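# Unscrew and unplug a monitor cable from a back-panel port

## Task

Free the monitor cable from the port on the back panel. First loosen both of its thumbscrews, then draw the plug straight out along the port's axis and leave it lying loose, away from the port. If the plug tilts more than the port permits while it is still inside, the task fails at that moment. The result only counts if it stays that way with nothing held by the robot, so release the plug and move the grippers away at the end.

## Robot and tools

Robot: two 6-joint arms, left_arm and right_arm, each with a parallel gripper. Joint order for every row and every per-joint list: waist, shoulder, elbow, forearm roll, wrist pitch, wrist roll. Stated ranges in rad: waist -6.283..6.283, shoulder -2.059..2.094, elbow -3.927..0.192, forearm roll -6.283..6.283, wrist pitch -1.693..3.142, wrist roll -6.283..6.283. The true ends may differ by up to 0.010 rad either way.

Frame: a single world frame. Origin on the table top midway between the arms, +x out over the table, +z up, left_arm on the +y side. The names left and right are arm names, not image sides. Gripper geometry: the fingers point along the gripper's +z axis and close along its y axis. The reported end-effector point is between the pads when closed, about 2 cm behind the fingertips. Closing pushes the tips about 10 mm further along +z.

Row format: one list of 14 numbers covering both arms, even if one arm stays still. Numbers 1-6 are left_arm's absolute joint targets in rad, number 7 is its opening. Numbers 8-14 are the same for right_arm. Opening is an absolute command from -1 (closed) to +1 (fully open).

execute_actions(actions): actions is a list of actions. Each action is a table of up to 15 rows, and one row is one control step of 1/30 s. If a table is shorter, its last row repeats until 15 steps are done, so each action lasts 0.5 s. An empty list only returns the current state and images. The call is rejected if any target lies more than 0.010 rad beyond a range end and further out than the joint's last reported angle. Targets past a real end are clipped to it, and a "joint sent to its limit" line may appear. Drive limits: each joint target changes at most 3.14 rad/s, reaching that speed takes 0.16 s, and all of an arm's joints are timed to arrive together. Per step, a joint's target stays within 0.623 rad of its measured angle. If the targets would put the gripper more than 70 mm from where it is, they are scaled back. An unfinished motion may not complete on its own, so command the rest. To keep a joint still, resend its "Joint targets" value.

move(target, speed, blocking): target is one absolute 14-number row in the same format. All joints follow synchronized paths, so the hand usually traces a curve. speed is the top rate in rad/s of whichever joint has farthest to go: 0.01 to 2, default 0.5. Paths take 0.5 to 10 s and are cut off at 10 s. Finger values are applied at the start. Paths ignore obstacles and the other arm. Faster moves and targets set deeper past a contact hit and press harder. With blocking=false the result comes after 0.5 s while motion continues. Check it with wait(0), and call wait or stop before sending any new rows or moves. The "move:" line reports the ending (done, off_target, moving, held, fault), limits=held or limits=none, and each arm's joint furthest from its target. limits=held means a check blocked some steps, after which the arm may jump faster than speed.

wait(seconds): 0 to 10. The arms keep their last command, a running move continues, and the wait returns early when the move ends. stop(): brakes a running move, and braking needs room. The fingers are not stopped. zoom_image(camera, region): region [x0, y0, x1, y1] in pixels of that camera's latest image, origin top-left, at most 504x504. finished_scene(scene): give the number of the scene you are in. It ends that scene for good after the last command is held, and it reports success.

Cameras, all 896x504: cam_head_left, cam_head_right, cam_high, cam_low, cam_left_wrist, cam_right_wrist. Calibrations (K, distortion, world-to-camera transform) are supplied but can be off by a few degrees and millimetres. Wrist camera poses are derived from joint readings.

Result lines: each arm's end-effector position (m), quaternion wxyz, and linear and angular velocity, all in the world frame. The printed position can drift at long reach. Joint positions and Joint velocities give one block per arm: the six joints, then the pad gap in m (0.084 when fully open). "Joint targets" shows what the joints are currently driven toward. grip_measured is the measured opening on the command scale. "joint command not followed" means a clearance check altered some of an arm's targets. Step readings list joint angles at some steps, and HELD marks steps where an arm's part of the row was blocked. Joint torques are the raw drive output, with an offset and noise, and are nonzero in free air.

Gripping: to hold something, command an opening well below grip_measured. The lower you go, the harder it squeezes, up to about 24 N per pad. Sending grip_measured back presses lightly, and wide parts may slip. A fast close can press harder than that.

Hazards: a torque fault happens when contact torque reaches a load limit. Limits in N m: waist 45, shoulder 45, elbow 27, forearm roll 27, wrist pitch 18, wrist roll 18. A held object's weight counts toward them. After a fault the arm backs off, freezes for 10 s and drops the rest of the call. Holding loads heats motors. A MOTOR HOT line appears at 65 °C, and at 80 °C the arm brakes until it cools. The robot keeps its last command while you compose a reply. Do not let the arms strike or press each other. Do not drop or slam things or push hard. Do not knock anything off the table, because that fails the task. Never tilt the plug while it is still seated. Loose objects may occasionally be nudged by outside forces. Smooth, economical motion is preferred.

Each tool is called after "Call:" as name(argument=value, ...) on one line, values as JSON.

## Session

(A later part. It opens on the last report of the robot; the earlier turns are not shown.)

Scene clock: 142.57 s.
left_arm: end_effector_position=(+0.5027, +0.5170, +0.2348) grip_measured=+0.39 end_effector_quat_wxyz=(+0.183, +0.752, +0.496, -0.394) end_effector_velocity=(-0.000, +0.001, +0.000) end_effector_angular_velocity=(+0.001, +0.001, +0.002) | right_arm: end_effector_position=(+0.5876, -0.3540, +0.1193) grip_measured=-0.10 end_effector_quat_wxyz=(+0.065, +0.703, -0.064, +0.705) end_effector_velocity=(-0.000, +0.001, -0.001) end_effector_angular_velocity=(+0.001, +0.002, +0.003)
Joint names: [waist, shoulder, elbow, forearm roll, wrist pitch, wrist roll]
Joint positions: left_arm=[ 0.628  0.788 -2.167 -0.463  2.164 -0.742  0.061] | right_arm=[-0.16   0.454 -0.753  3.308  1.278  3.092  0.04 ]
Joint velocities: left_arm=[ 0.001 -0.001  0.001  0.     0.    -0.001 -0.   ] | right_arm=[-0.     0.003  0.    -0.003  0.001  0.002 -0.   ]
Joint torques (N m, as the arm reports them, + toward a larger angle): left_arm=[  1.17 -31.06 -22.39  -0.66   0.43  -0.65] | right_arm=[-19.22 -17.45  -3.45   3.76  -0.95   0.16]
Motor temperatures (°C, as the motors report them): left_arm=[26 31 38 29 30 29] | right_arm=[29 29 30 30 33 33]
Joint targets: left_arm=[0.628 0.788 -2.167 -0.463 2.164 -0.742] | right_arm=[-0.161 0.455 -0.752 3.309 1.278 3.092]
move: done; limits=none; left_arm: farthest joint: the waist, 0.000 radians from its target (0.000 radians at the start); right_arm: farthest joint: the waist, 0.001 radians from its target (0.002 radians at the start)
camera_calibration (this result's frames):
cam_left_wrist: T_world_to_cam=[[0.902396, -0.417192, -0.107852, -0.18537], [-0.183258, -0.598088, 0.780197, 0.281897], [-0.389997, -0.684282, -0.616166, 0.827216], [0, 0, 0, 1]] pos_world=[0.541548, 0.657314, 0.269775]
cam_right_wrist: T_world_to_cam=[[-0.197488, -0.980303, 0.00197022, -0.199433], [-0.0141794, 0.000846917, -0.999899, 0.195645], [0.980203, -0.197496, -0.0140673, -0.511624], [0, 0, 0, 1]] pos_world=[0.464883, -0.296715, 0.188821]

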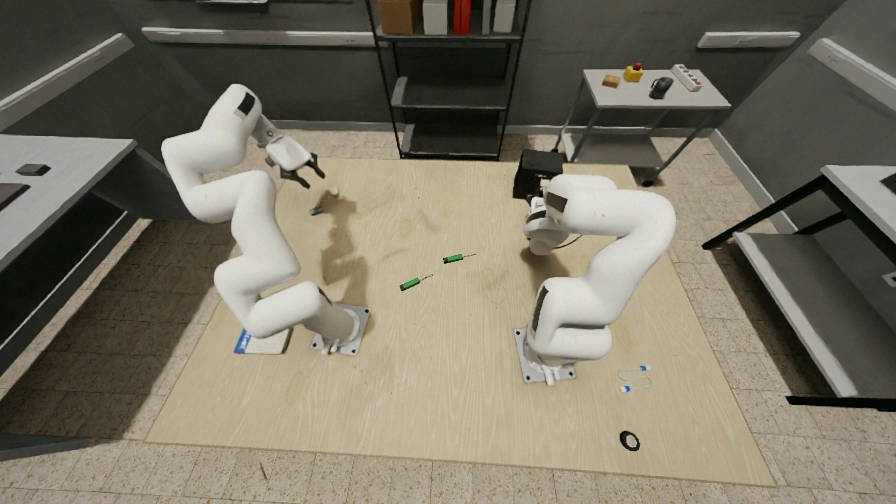

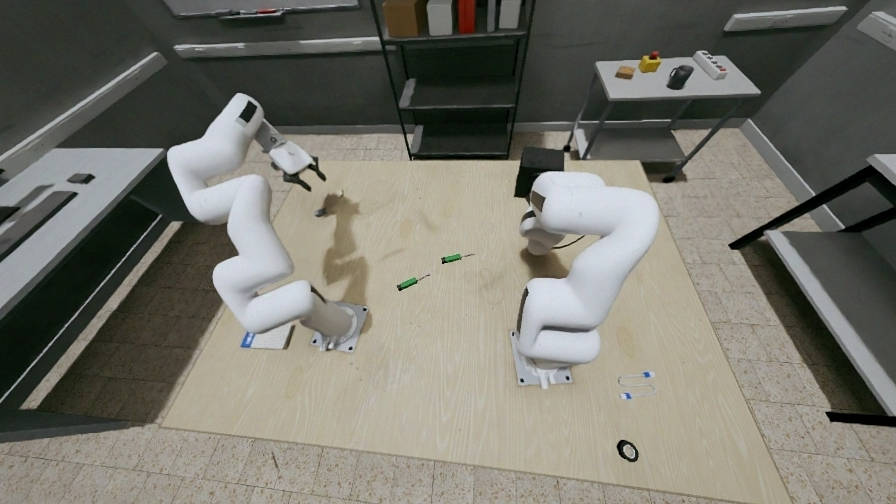

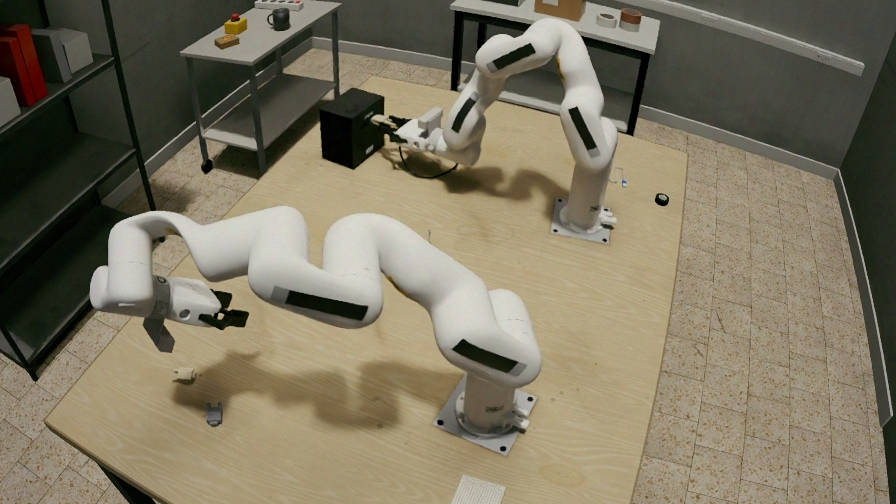

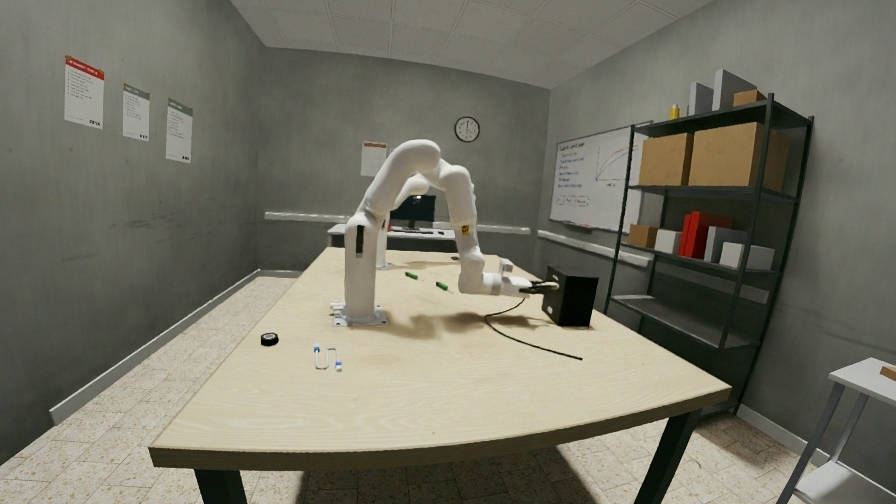

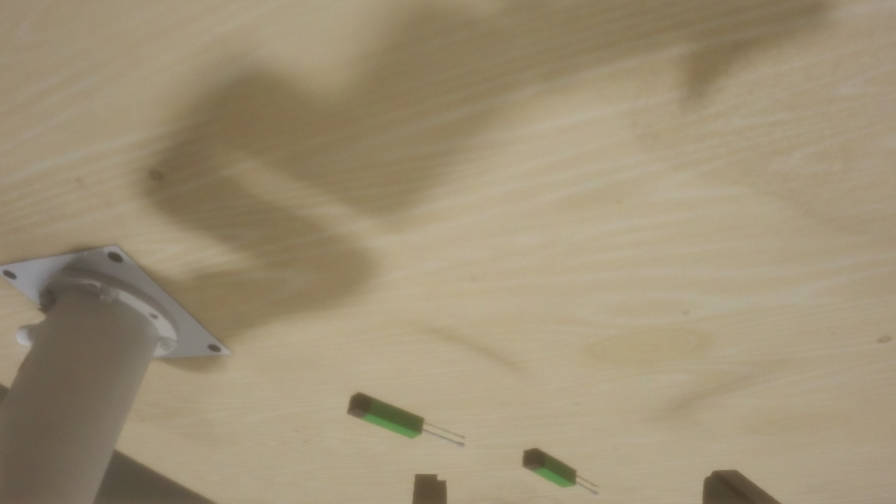

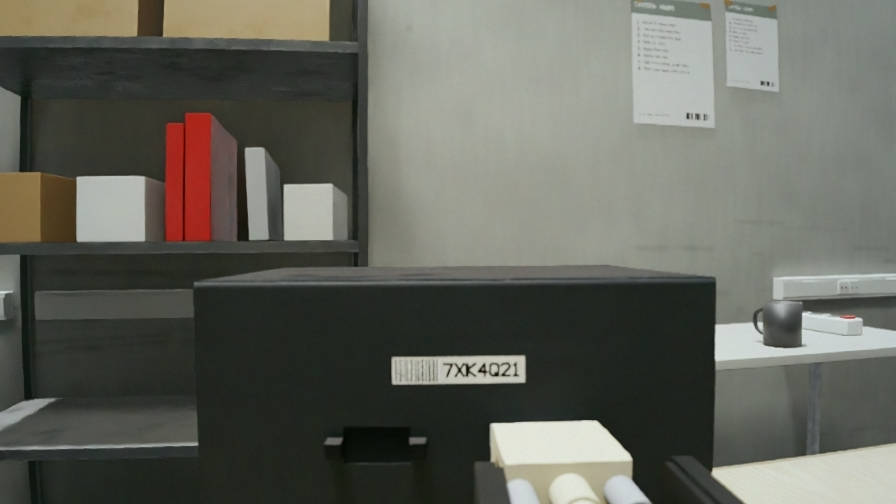

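Call:
execute_actions(actions=[[[0.628,0.788,-2.167,-0.463,2.164,-0.742,0.4,-0.155,0.455,-0.752,3.309,1.2777,3.092,1]],[[0.628,0.788,-2.167,-0.463,2.164,-0.742,0.4,-0.066,0.348,-0.601,3.404,1.326,3.08,1]],[],[[0.628,0.788,-2.167,-0.463,2.164,-0.742,0.4,-0.066,0.348,-0.601,3.404,1.326,2.5,1]],[[0.628,0.788,-2.167,-0.463,2.164,-0.742,0.4,-0.066,0.348,-0.601,3.404,1.326,1.9,1]],[[0.628,0.788,-2.167,-0.463,2.164,-0.742,0.4,-0.05,0.348,-0.601,3.404,1.326,1.49,1]],[[0.628,0.788,-2.167,-0.463,2.164,-0.742,0.4,-0.05,0.348,-0.601,3.404,1.326,1.49,-0.55]],[[0.628,0.788,-2.167,-0.463,2.164,-0.742,0.4,-0.05,0.348,-0.601,3.404,1.326,1.49,-0.55]]])

Call:
move(target=[0.628,0.788,-2.167,-0.463,2.164,-0.742,0.4,-0.086,0.413,-0.7527,3.393,1.241,1.838,-0.55], speed=0.2)

Call:
move(target=[0.628,0.788,-2.167,-0.463,2.164,-0.742,0.4,-0.086,0.413,-0.7527,3.393,1.241,1.838,-1])

Call:
move(target=[0.628,0.788,-2.167,-0.463,2.164,-0.742,0.4,-0.086,0.437,-0.7573,3.393,1.26,1.138,-1], speed=0.4)

Scene clock: 185.10 s.
left_arm: end_effector_position=(+0.5027, +0.5170, +0.2348) grip_measured=+0.39 end_effector_quat_wxyz=(+0.183, +0.752, +0.496, -0.394) end_effector_velocity=(+0.000, +0.000, +0.000) end_effector_angular_velocity=(+0.000, -0.001, -0.001) | right_arm: end_effector_position=(+0.5476, -0.3145, +0.1281) grip_measured=-0.57 end_effector_quat_wxyz=(+0.544, +0.537, +0.461, +0.452) end_effector_velocity=(+0.000, -0.001, +0.000) end_effector_angular_velocity=(-0.000, -0.001, -0.001)
Joint names: [waist, shoulder, elbow, forearm roll, wrist pitch, wrist roll]
Joint positions: left_arm=[ 0.628  0.788 -2.167 -0.463  2.164 -0.742  0.061] | right_arm=[-0.05   0.348 -0.601  3.404  1.326  1.49   0.019]
Joint velocities: left_arm=[-0.     0.001 -0.002 -0.     0.001  0.     0.   ] | right_arm=[-0.001 -0.001  0.    -0.     0.    -0.     0.   ]
Joint torques (N m, as the arm reports them, + toward a larger angle): left_arm=[  1.49 -30.75 -22.18  -0.96   0.69  -0.8 ] | right_arm=[ -2.24 -26.78 -10.9   -0.33   1.62   0.64]
Motor temperatures (°C, as the motors report them): left_arm=[26 31 38 29 30 29] | right_arm=[30 29 30 30 33 33]
Joint targets: left_arm=[0.628 0.788 -2.167 -0.463 2.164 -0.742] | right_arm=[-0.050 0.348 -0.601 3.404 1.326 1.490]
Step readings (joint positions; steps 1 to 15: 1st action; 16 to 30: 2nd action; 31 to 45: 3rd action; 46 to 60: 4th action; 61 to 75: 5th action; 76 to 90: 6th action; 91 to 105: 7th action):
0: left_arm=[0.628 0.788 -2.167 -0.463 2.164 -0.742] | right_arm=[-0.160 0.455 -0.752 3.308 1.278 3.092]
1: left_arm=[0.628 0.788 -2.167 -0.463 2.164 -0.742] | right_arm=[-0.161 0.456 -0.751 3.310 1.275 3.092]
2: left_arm=[0.628 0.788 -2.167 -0.463 2.164 -0.742] | right_arm=[-0.164 0.458 -0.745 3.312 1.272 3.092]
4: left_arm=[0.628 0.788 -2.167 -0.463 2.164 -0.742] | right_arm=[-0.164 0.462 -0.741 3.313 1.270 3.092]
8: left_arm=[0.628 0.788 -2.167 -0.463 2.164 -0.742] | right_arm=[-0.159 0.459 -0.747 3.311 1.274 3.092]
15: left_arm=[0.628 0.788 -2.167 -0.463 2.164 -0.742] | right_arm=[-0.156 0.456 -0.751 3.309 1.277 3.092]
16: left_arm=[0.628 0.788 -2.167 -0.463 2.164 -0.742] | right_arm=[-0.155 0.455 -0.751 3.310 1.277 3.092]
17: left_arm=[0.628 0.788 -2.167 -0.463 2.164 -0.742] | right_arm=[-0.153 0.452 -0.746 3.314 1.280 3.091]
19: left_arm=[0.628 0.788 -2.167 -0.463 2.164 -0.742] | right_arm=[-0.127 0.419 -0.702 3.343 1.296 3.088]
23: left_arm=[0.628 0.788 -2.167 -0.463 2.164 -0.742] | right_arm=[-0.076 0.361 -0.620 3.391 1.319 3.082]
30: left_arm=[0.628 0.788 -2.167 -0.463 2.164 -0.742] | right_arm=[-0.067 0.349 -0.603 3.403 1.326 3.080]
31: left_arm=[0.628 0.788 -2.167 -0.463 2.164 -0.742] | right_arm=[-0.067 0.349 -0.603 3.403 1.326 3.079]
32: left_arm=[0.628 0.788 -2.167 -0.463 2.164 -0.742] | right_arm=[-0.067 0.349 -0.602 3.403 1.326 3.073]
34: left_arm=[0.628 0.788 -2.167 -0.463 2.164 -0.742] | right_arm=[-0.067 0.348 -0.602 3.404 1.326 3.022]
38: left_arm=[0.628 0.788 -2.167 -0.463 2.164 -0.742] | right_arm=[-0.066 0.348 -0.601 3.404 1.326 2.751]
45: left_arm=[0.628 0.788 -2.167 -0.463 2.164 -0.742] | right_arm=[-0.066 0.348 -0.601 3.404 1.326 2.518]
46: left_arm=[0.628 0.788 -2.167 -0.463 2.164 -0.742] | right_arm=[-0.066 0.348 -0.601 3.404 1.326 2.512]
47: left_arm=[0.628 0.788 -2.167 -0.463 2.164 -0.742] | right_arm=[-0.066 0.348 -0.601 3.404 1.326 2.502]
49: left_arm=[0.628 0.788 -2.167 -0.463 2.164 -0.742] | right_arm=[-0.066 0.348 -0.601 3.404 1.326 2.446]
53: left_arm=[0.628 0.788 -2.167 -0.463 2.164 -0.742] | right_arm=[-0.066 0.348 -0.601 3.404 1.326 2.169]
60: left_arm=[0.628 0.788 -2.167 -0.463 2.164 -0.742] | right_arm=[-0.066 0.348 -0.601 3.404 1.326 1.920]
61: left_arm=[0.628 0.788 -2.167 -0.463 2.164 -0.742] | right_arm=[-0.066 0.348 -0.601 3.404 1.326 1.913]
62: left_arm=[0.628 0.788 -2.167 -0.463 2.164 -0.742] | right_arm=[-0.066 0.348 -0.601 3.404 1.326 1.902]
64: left_arm=[0.628 0.788 -2.167 -0.463 2.164 -0.742] | right_arm=[-0.064 0.348 -0.601 3.404 1.326 1.847]
68: left_arm=[0.628 0.788 -2.167 -0.463 2.164 -0.742] | right_arm=[-0.055 0.348 -0.601 3.404 1.326 1.619]
75: left_arm=[0.628 0.788 -2.167 -0.463 2.164 -0.742] | right_arm=[-0.050 0.348 -0.601 3.404 1.326 1.499]
76: left_arm=[0.628 0.788 -2.167 -0.463 2.164 -0.742] | right_arm=[-0.050 0.348 -0.601 3.404 1.326 1.496]
77: left_arm=[0.628 0.788 -2.167 -0.463 2.164 -0.742] | right_arm=[-0.050 0.348 -0.601 3.404 1.326 1.494]
79: left_arm=[0.628 0.788 -2.167 -0.463 2.164 -0.742] | right_arm=[-0.050 0.348 -0.601 3.404 1.326 1.492]
83: left_arm=[0.628 0.788 -2.167 -0.463 2.164 -0.742] | right_arm=[-0.050 0.348 -0.601 3.404 1.326 1.491]
90: left_arm=[0.628 0.788 -2.167 -0.463 2.164 -0.742] | right_arm=[-0.050 0.348 -0.601 3.404 1.326 1.490]
91: left_arm=[0.628 0.788 -2.167 -0.463 2.164 -0.742] | right_arm=[-0.050 0.348 -0.601 3.404 1.326 1.490]
92: left_arm=[0.628 0.788 -2.167 -0.463 2.164 -0.742] | right_arm=[-0.050 0.348 -0.601 3.404 1.326 1.490]
94: left_arm=[0.628 0.788 -2.167 -0.463 2.164 -0.742] | right_arm=[-0.050 0.348 -0.601 3.404 1.326 1.490]
98: left_arm=[0.628 0.788 -2.167 -0.463 2.164 -0.742] | right_arm=[-0.050 0.348 -0.601 3.404 1.326 1.490]
105: Joint positions above
camera_calibration (this result's frames):
cam_left_wrist: T_world_to_cam=[[0.902396, -0.417191, -0.107852, -0.18537], [-0.183258, -0.598088, 0.780197, 0.281897], [-0.389996, -0.684282, -0.616166, 0.827216], [0, 0, 0, 1]] pos_world=[0.541548, 0.657314, 0.269775]
cam_right_wrist: T_world_to_cam=[[-0.0132167, 0.0194213, 0.999724, -0.0829404], [-0.18307, -0.982958, 0.0166754, -0.143306], [0.983011, -0.182799, 0.0165469, -0.465233], [0, 0, 0, 1]] pos_world=[0.429998, -0.224297, 0.0930053]

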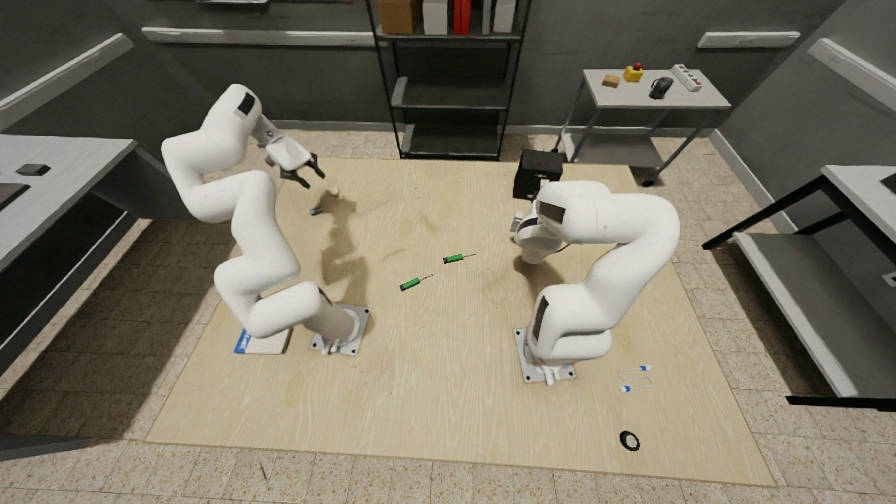

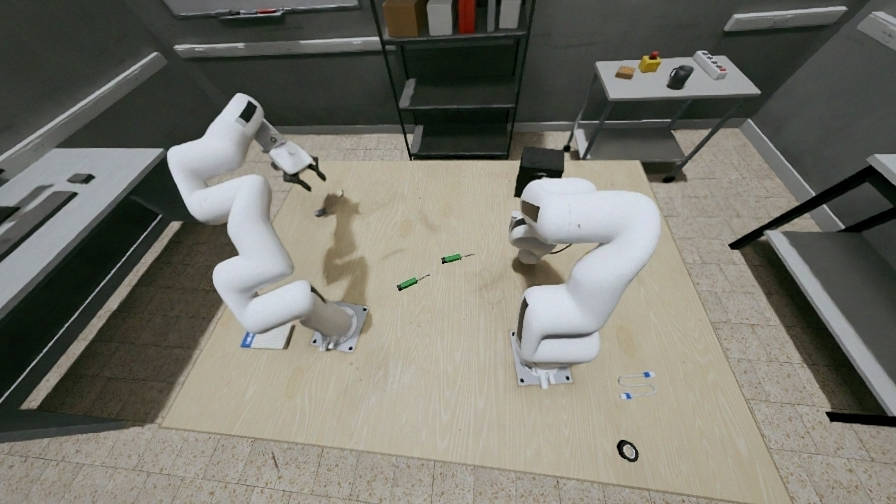

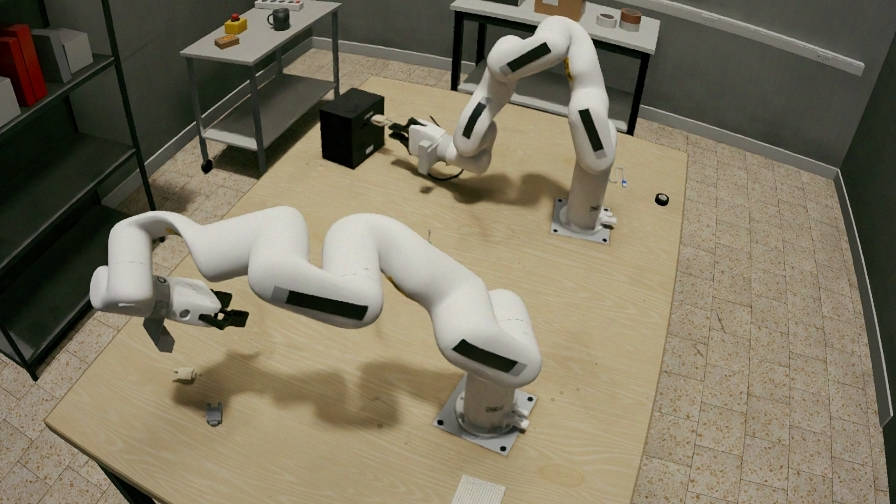

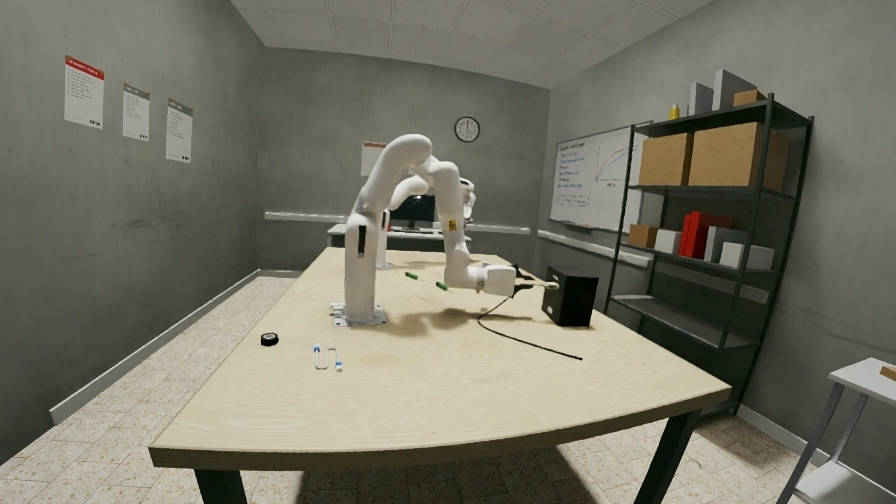

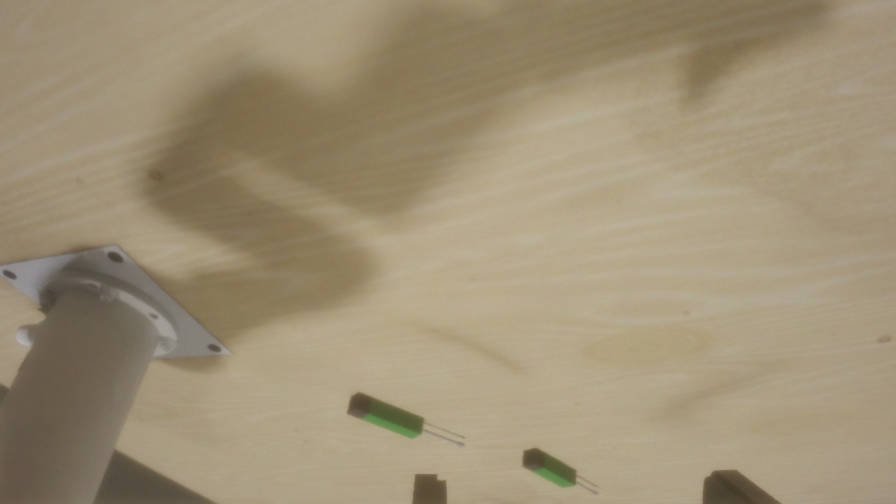

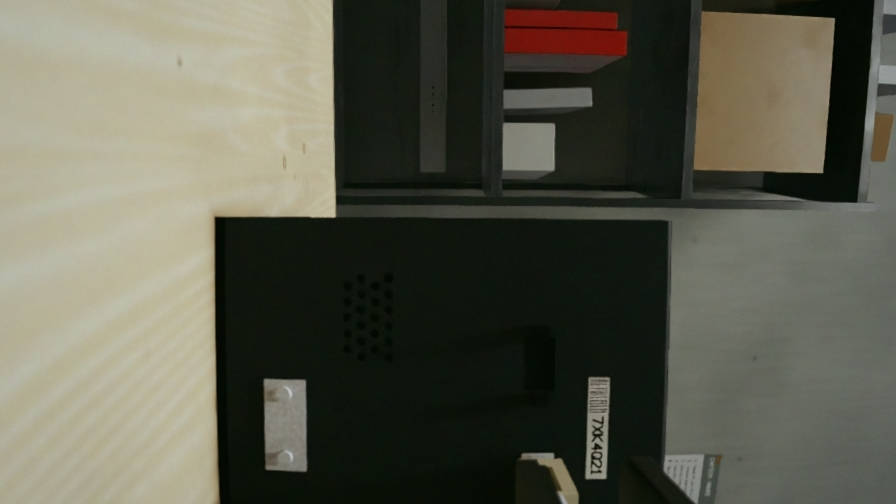

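Scene clock: 187.30 s.
left_arm: end_effector_position=(+0.5027, +0.5170, +0.2348) grip_measured=+0.39 end_effector_quat_wxyz=(+0.183, +0.752, +0.496, -0.394) end_effector_velocity=(+0.000, -0.000, +0.000) end_effector_angular_velocity=(+0.000, -0.001, -0.000) | right_arm: end_effector_position=(+0.5899, -0.3268, +0.1330) grip_measured=-0.57 end_effector_quat_wxyz=(+0.457, +0.615, +0.350, +0.539) end_effector_velocity=(+0.001, -0.000, +0.001) end_effector_angular_velocity=(+0.004, -0.003, -0.000)
Joint names: [waist, shoulder, elbow, forearm roll, wrist pitch, wrist roll]
Joint positions: left_arm=[ 0.628  0.788 -2.167 -0.463  2.164 -0.742  0.061] | right_arm=[-0.086  0.413 -0.752  3.393  1.241  1.838  0.019]
Joint velocities: left_arm=[-0. -0. -0. -0. -0.  0. -0.] | right_arm=[-0.    -0.    -0.002  0.    -0.001  0.003  0.   ]
Joint torques (N m, as the arm reports them, + toward a larger angle): left_arm=[  0.77 -29.42 -22.36  -0.74   0.2   -0.64] | right_arm=[ -1.79 -31.71 -14.47  -0.48   1.98   0.68]
Motor temperatures (°C, as the motors report them): left_arm=[26 31 38 29 30 29] | right_arm=[30 29 30 30 33 33]
Joint targets: left_arm=[0.628 0.788 -2.167 -0.463 2.164 -0.742] | right_arm=[-0.086 0.413 -0.753 3.393 1.241 1.838]
move: done; limits=none; left_arm: farthest joint: the waist, 0.000 radians from its target (0.000 radians at the start); right_arm: farthest joint: the waist, 0.000 radians from its target (0.036 radians at the start)
camera_calibration (this result's frames):
cam_left_wrist: T_world_to_cam=[[0.902396, -0.417192, -0.107852, -0.18537], [-0.183258, -0.598088, 0.780197, 0.281897], [-0.389996, -0.684282, -0.616166, 0.827216], [0, 0, 0, 1]] pos_world=[0.541548, 0.657314, 0.269775]
cam_right_wrist: T_world_to_cam=[[-0.0789615, -0.332803, 0.939684, -0.155313], [-0.190898, -0.920135, -0.341921, -0.0749216], [0.978429, -0.206383, 0.00912361, -0.513186], [0, 0, 0, 1]] pos_world=[0.475549, -0.226539, 0.12501]

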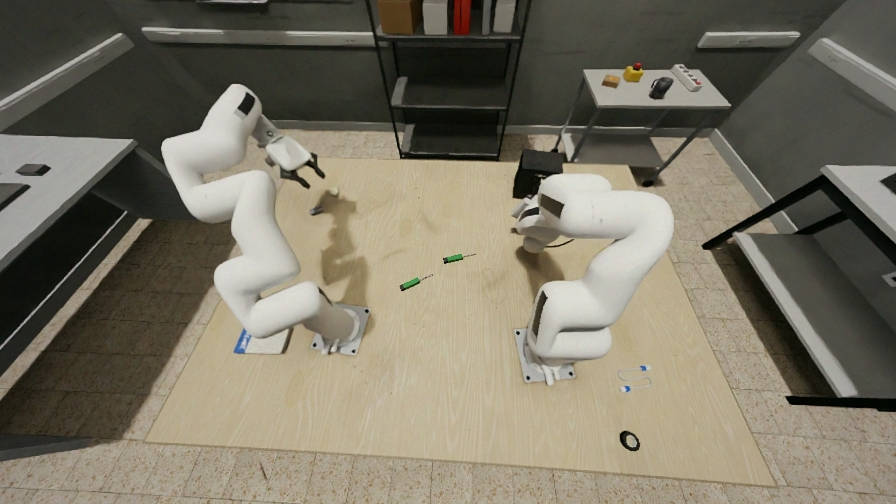

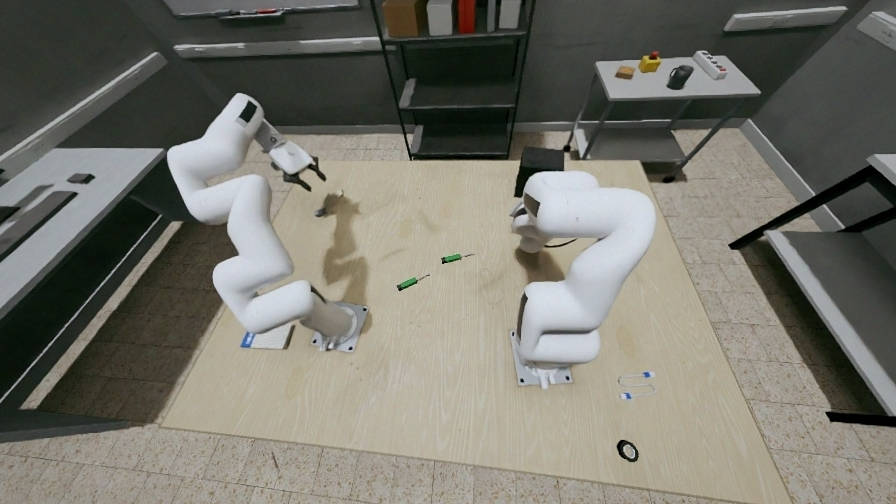

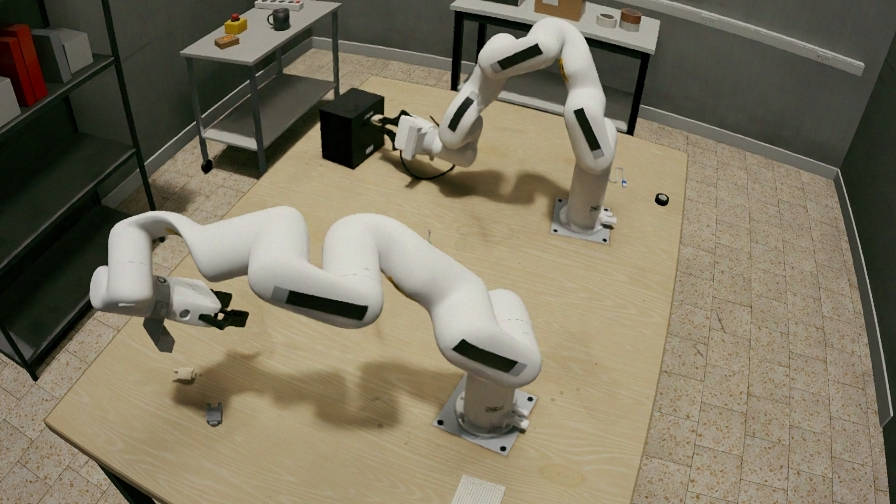

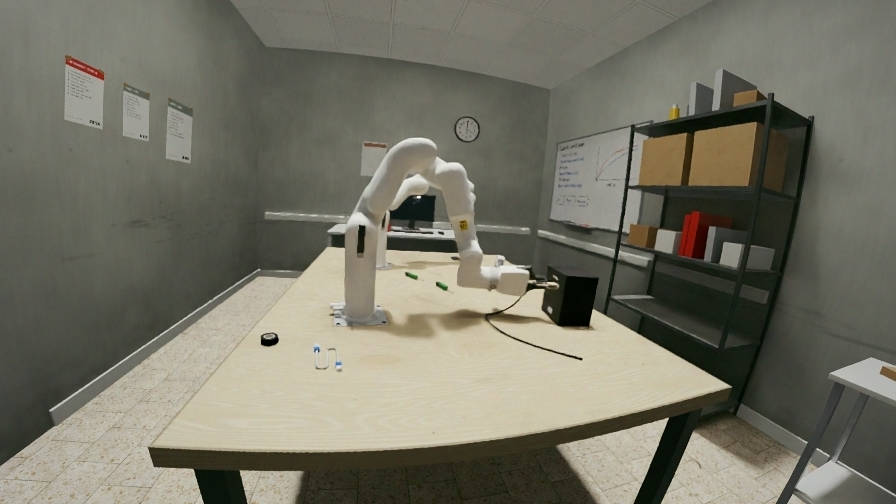

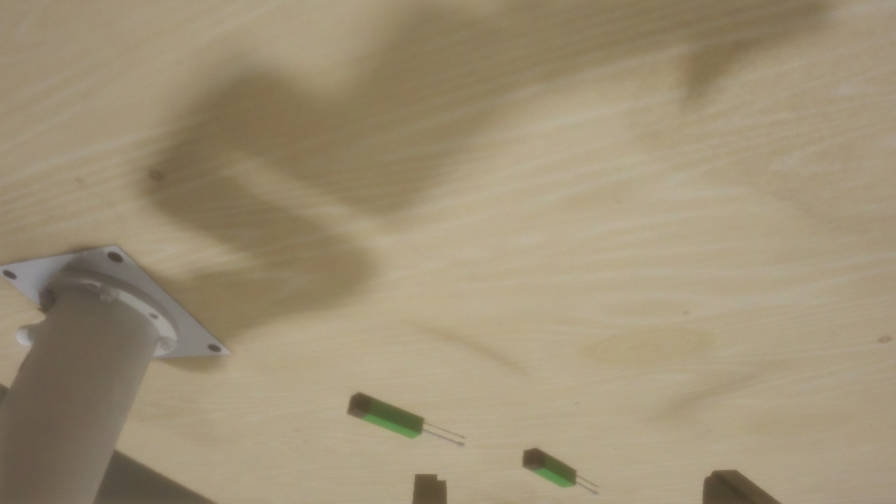

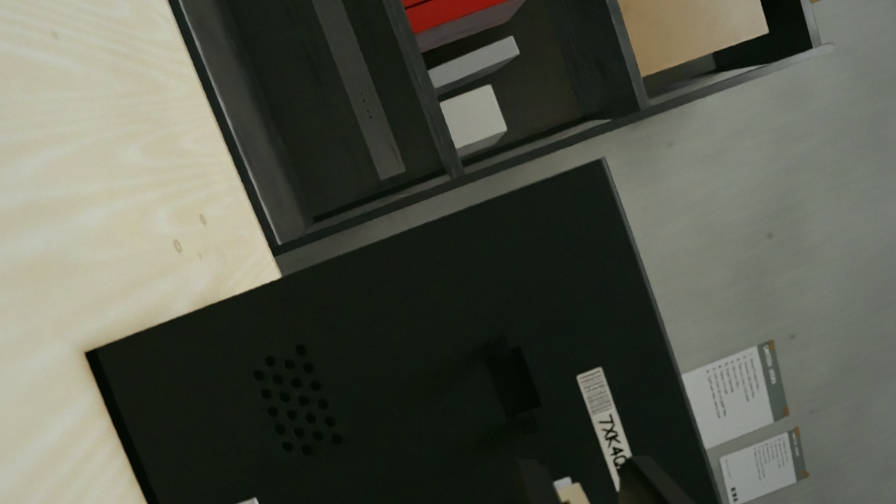

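Scene clock: 188.00 s.
left_arm: end_effector_position=(+0.5027, +0.5170, +0.2348) grip_measured=+0.39 end_effector_quat_wxyz=(+0.183, +0.752, +0.496, -0.394) end_effector_velocity=(-0.000, -0.000, +0.001) end_effector_angular_velocity=(+0.000, -0.000, -0.000) | right_arm: end_effector_position=(+0.5891, -0.3267, +0.1325) grip_measured=-0.84 end_effector_quat_wxyz=(+0.457, +0.615, +0.350, +0.539) end_effector_velocity=(+0.000, -0.000, +0.000) end_effector_angular_velocity=(+0.000, -0.001, +0.000)
Joint names: [waist, shoulder, elbow, forearm roll, wrist pitch, wrist roll]
Joint positions: left_arm=[ 0.628  0.788 -2.167 -0.463  2.164 -0.742  0.061] | right_arm=[-0.086  0.412 -0.75   3.393  1.241  1.838  0.007]
Joint velocities: left_arm=[-0.    -0.002  0.001 -0.     0.001 -0.    -0.   ] | right_arm=[-0.     0.    -0.    -0.001  0.001  0.     0.   ]
Joint torques (N m, as the arm reports them, + toward a larger angle): left_arm=[  0.36 -30.68 -22.26  -1.06   0.41  -0.67] | right_arm=[ -5.16 -23.25 -27.92  -1.07   0.96   0.76]
Motor temperatures (°C, as the motors report them): left_arm=[26 31 38 29 30 29] | right_arm=[30 29 30 30 33 33]
Joint targets: left_arm=[0.628 0.788 -2.167 -0.463 2.164 -0.742] | right_arm=[-0.086 0.413 -0.753 3.393 1.241 1.838]
move: done; limits=none; left_arm: farthest joint: the waist, 0.000 radians from its target (0.000 radians at the start); right_arm: farthest joint: the elbow, 0.003 radians from its target (0.000 radians at the start)
camera_calibration (this result's frames):
cam_left_wrist: T_world_to_cam=[[0.902396, -0.417192, -0.107852, -0.18537], [-0.183258, -0.598088, 0.780197, 0.281897], [-0.389996, -0.684282, -0.616166, 0.827216], [0, 0, 0, 1]] pos_world=[0.541548, 0.657314, 0.269775]
cam_right_wrist: T_world_to_cam=[[-0.0779788, -0.332791, 0.939771, -0.15553], [-0.191117, -0.920168, -0.341708, -0.075021], [0.978465, -0.206252, 0.00815145, -0.512293], [0, 0, 0, 1]] pos_world=[0.474795, -0.226453, 0.124703]

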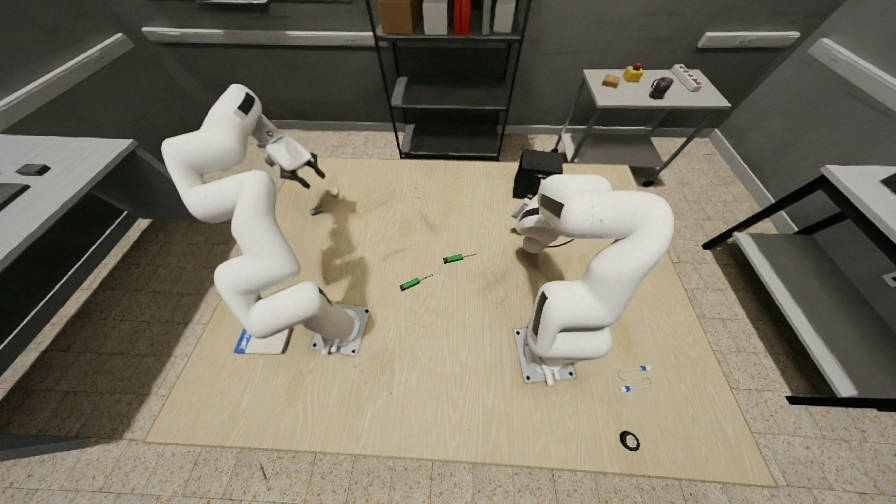

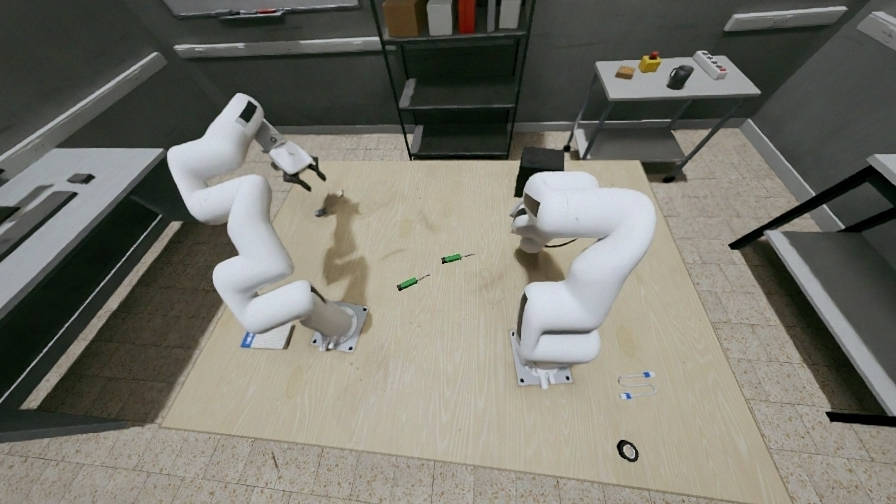

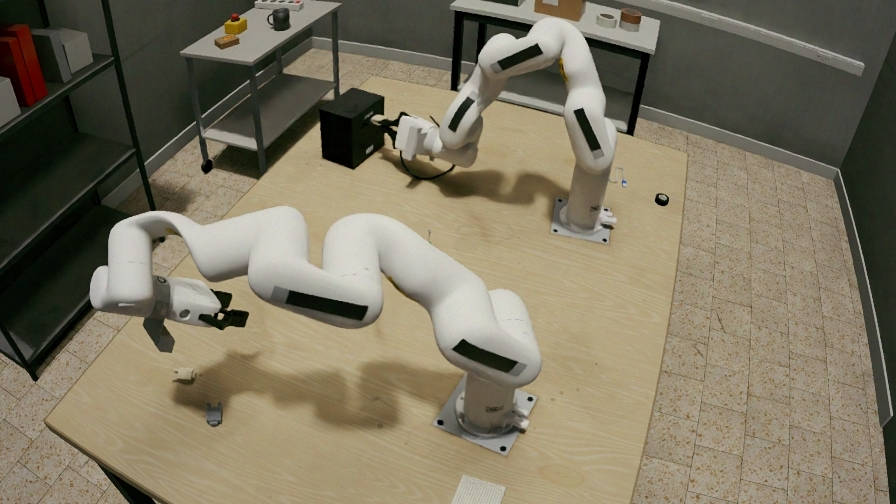

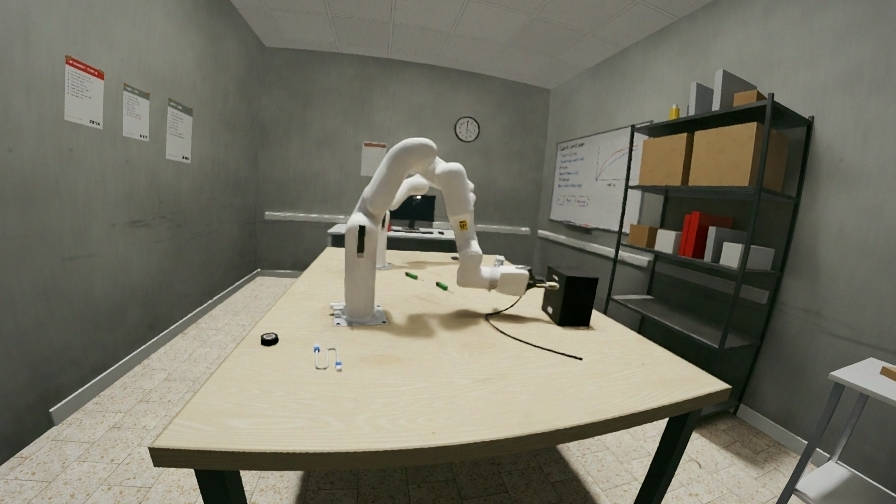

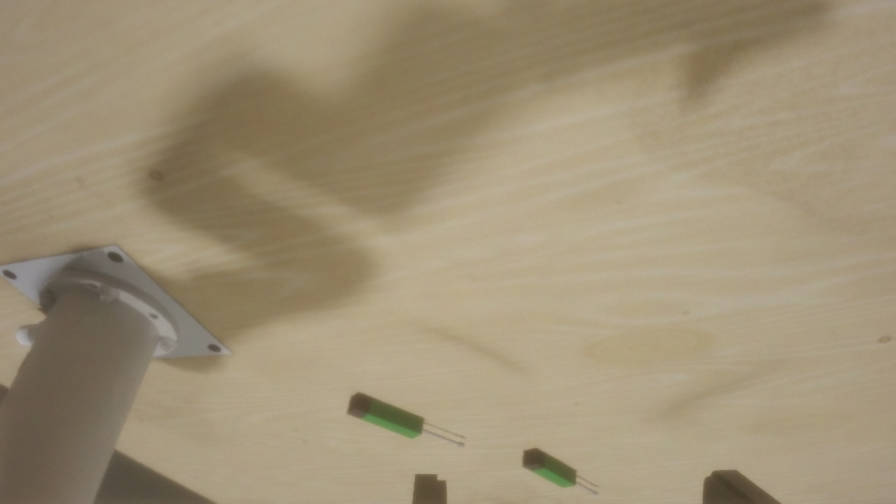

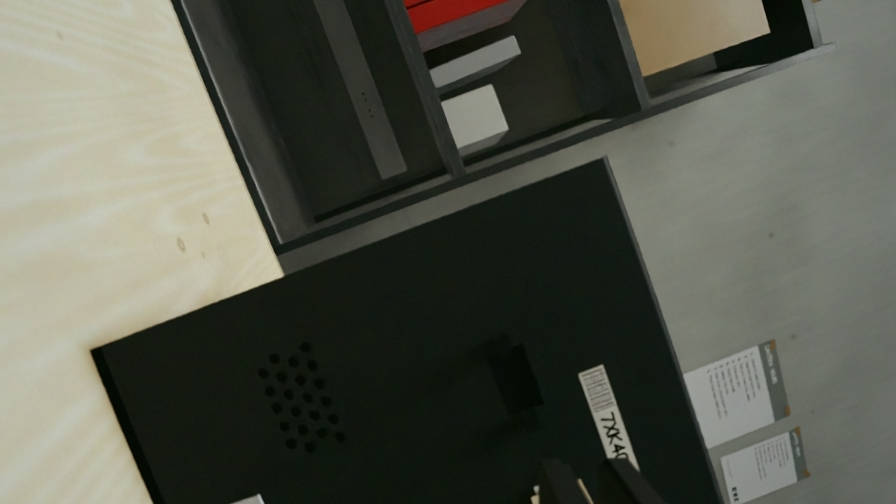

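Scene clock: 190.27 s.
left_arm: end_effector_position=(+0.5027, +0.5170, +0.2348) grip_measured=+0.39 end_effector_quat_wxyz=(+0.183, +0.752, +0.496, -0.394) end_effector_velocity=(-0.000, +0.000, -0.000) end_effector_angular_velocity=(-0.000, +0.001, +0.001) | right_arm: end_effector_position=(+0.5890, -0.3275, +0.1249) grip_measured=-0.84 end_effector_quat_wxyz=(+0.615, +0.457, +0.540, +0.347) end_effector_velocity=(+0.000, -0.000, +0.001) end_effector_angular_velocity=(-0.001, -0.003, -0.001)
Joint names: [waist, shoulder, elbow, forearm roll, wrist pitch, wrist roll]
Joint positions: left_arm=[ 0.628  0.788 -2.167 -0.463  2.164 -0.742  0.061] | right_arm=[-0.086  0.437 -0.755  3.393  1.26   1.138  0.007]
Joint velocities: left_arm=[ 0.001 -0.     0.001  0.     0.    -0.     0.   ] | right_arm=[-0.    -0.001 -0.     0.001  0.002 -0.001  0.   ]
Joint torques (N m, as the arm reports them, + toward a larger angle): left_arm=[  0.64 -30.23 -22.37  -0.87   0.37  -0.36] | right_arm=[-12.87 -21.69 -27.03   0.82   0.48   0.62]
Motor temperatures (°C, as the motors report them): left_arm=[26 31 38 29 30 29] | right_arm=[30 29 30 30 33 33]
Joint targets: left_arm=[0.628 0.788 -2.167 -0.463 2.164 -0.742] | right_arm=[-0.086 0.437 -0.757 3.393 1.260 1.138]
move: done; limits=none; left_arm: farthest joint: the waist, 0.000 radians from its target (0.000 radians at the start); right_arm: farthest joint: the elbow, 0.002 radians from its target (0.007 radians at the start)
camera_calibration (this result's frames):
cam_left_wrist: T_world_to_cam=[[0.902396, -0.417191, -0.107852, -0.18537], [-0.183258, -0.598088, 0.780197, 0.281897], [-0.389996, -0.684282, -0.616166, 0.827216], [0, 0, 0, 1]] pos_world=[0.541548, 0.657314, 0.269775]
cam_right_wrist: T_world_to_cam=[[0.0507327, 0.344892, 0.93727, -0.00216873], [-0.190826, -0.917841, 0.348072, -0.16391], [0.980312, -0.196515, 0.01925, -0.511564], [0, 0, 0, 1]] pos_world=[0.470324, -0.250225, 0.0689327]

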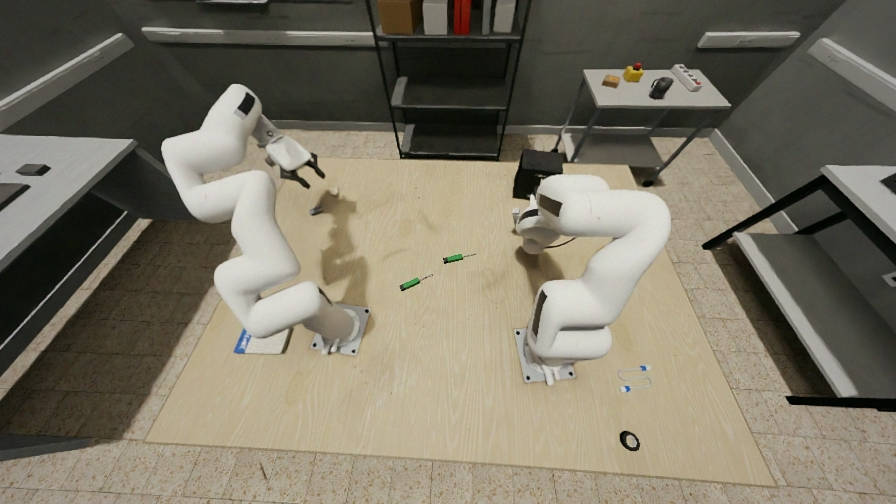

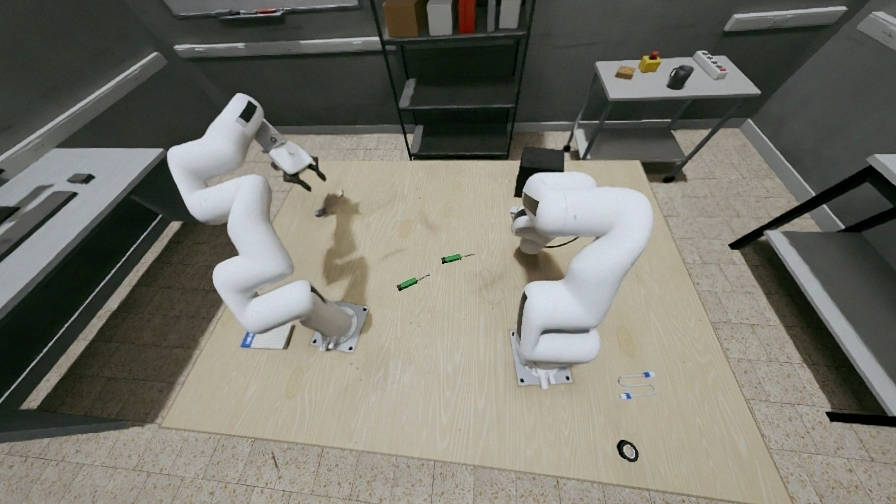

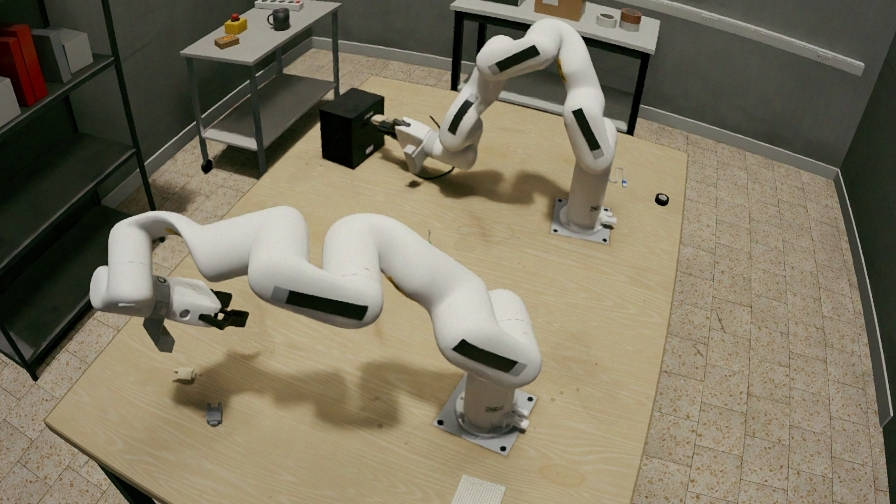

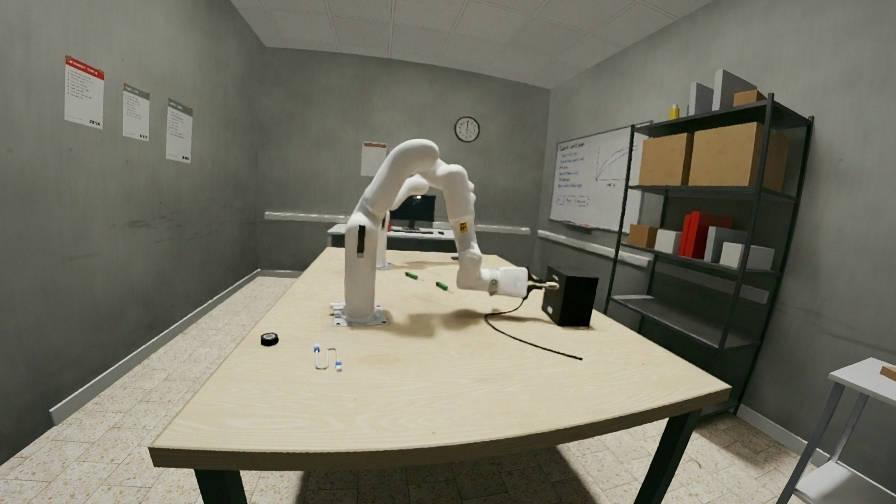

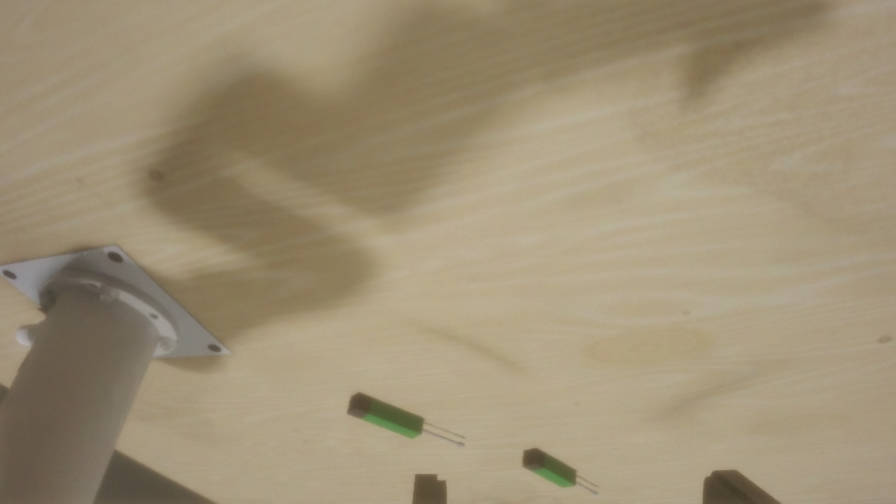

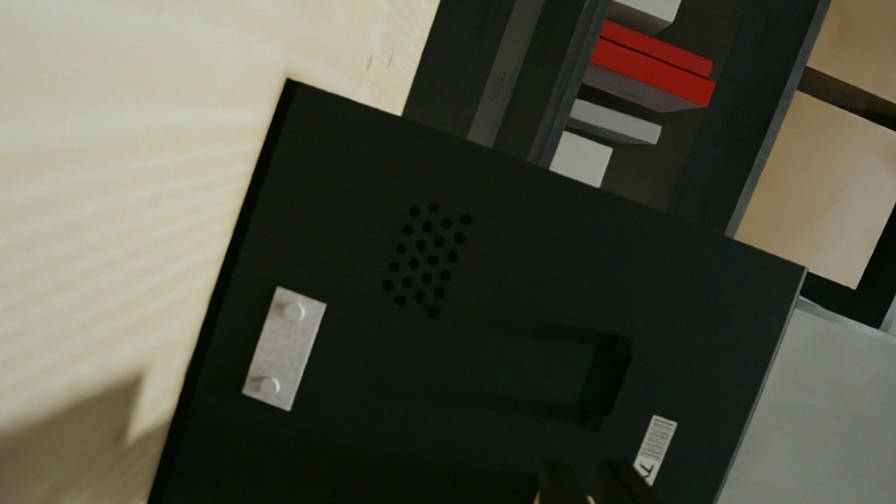

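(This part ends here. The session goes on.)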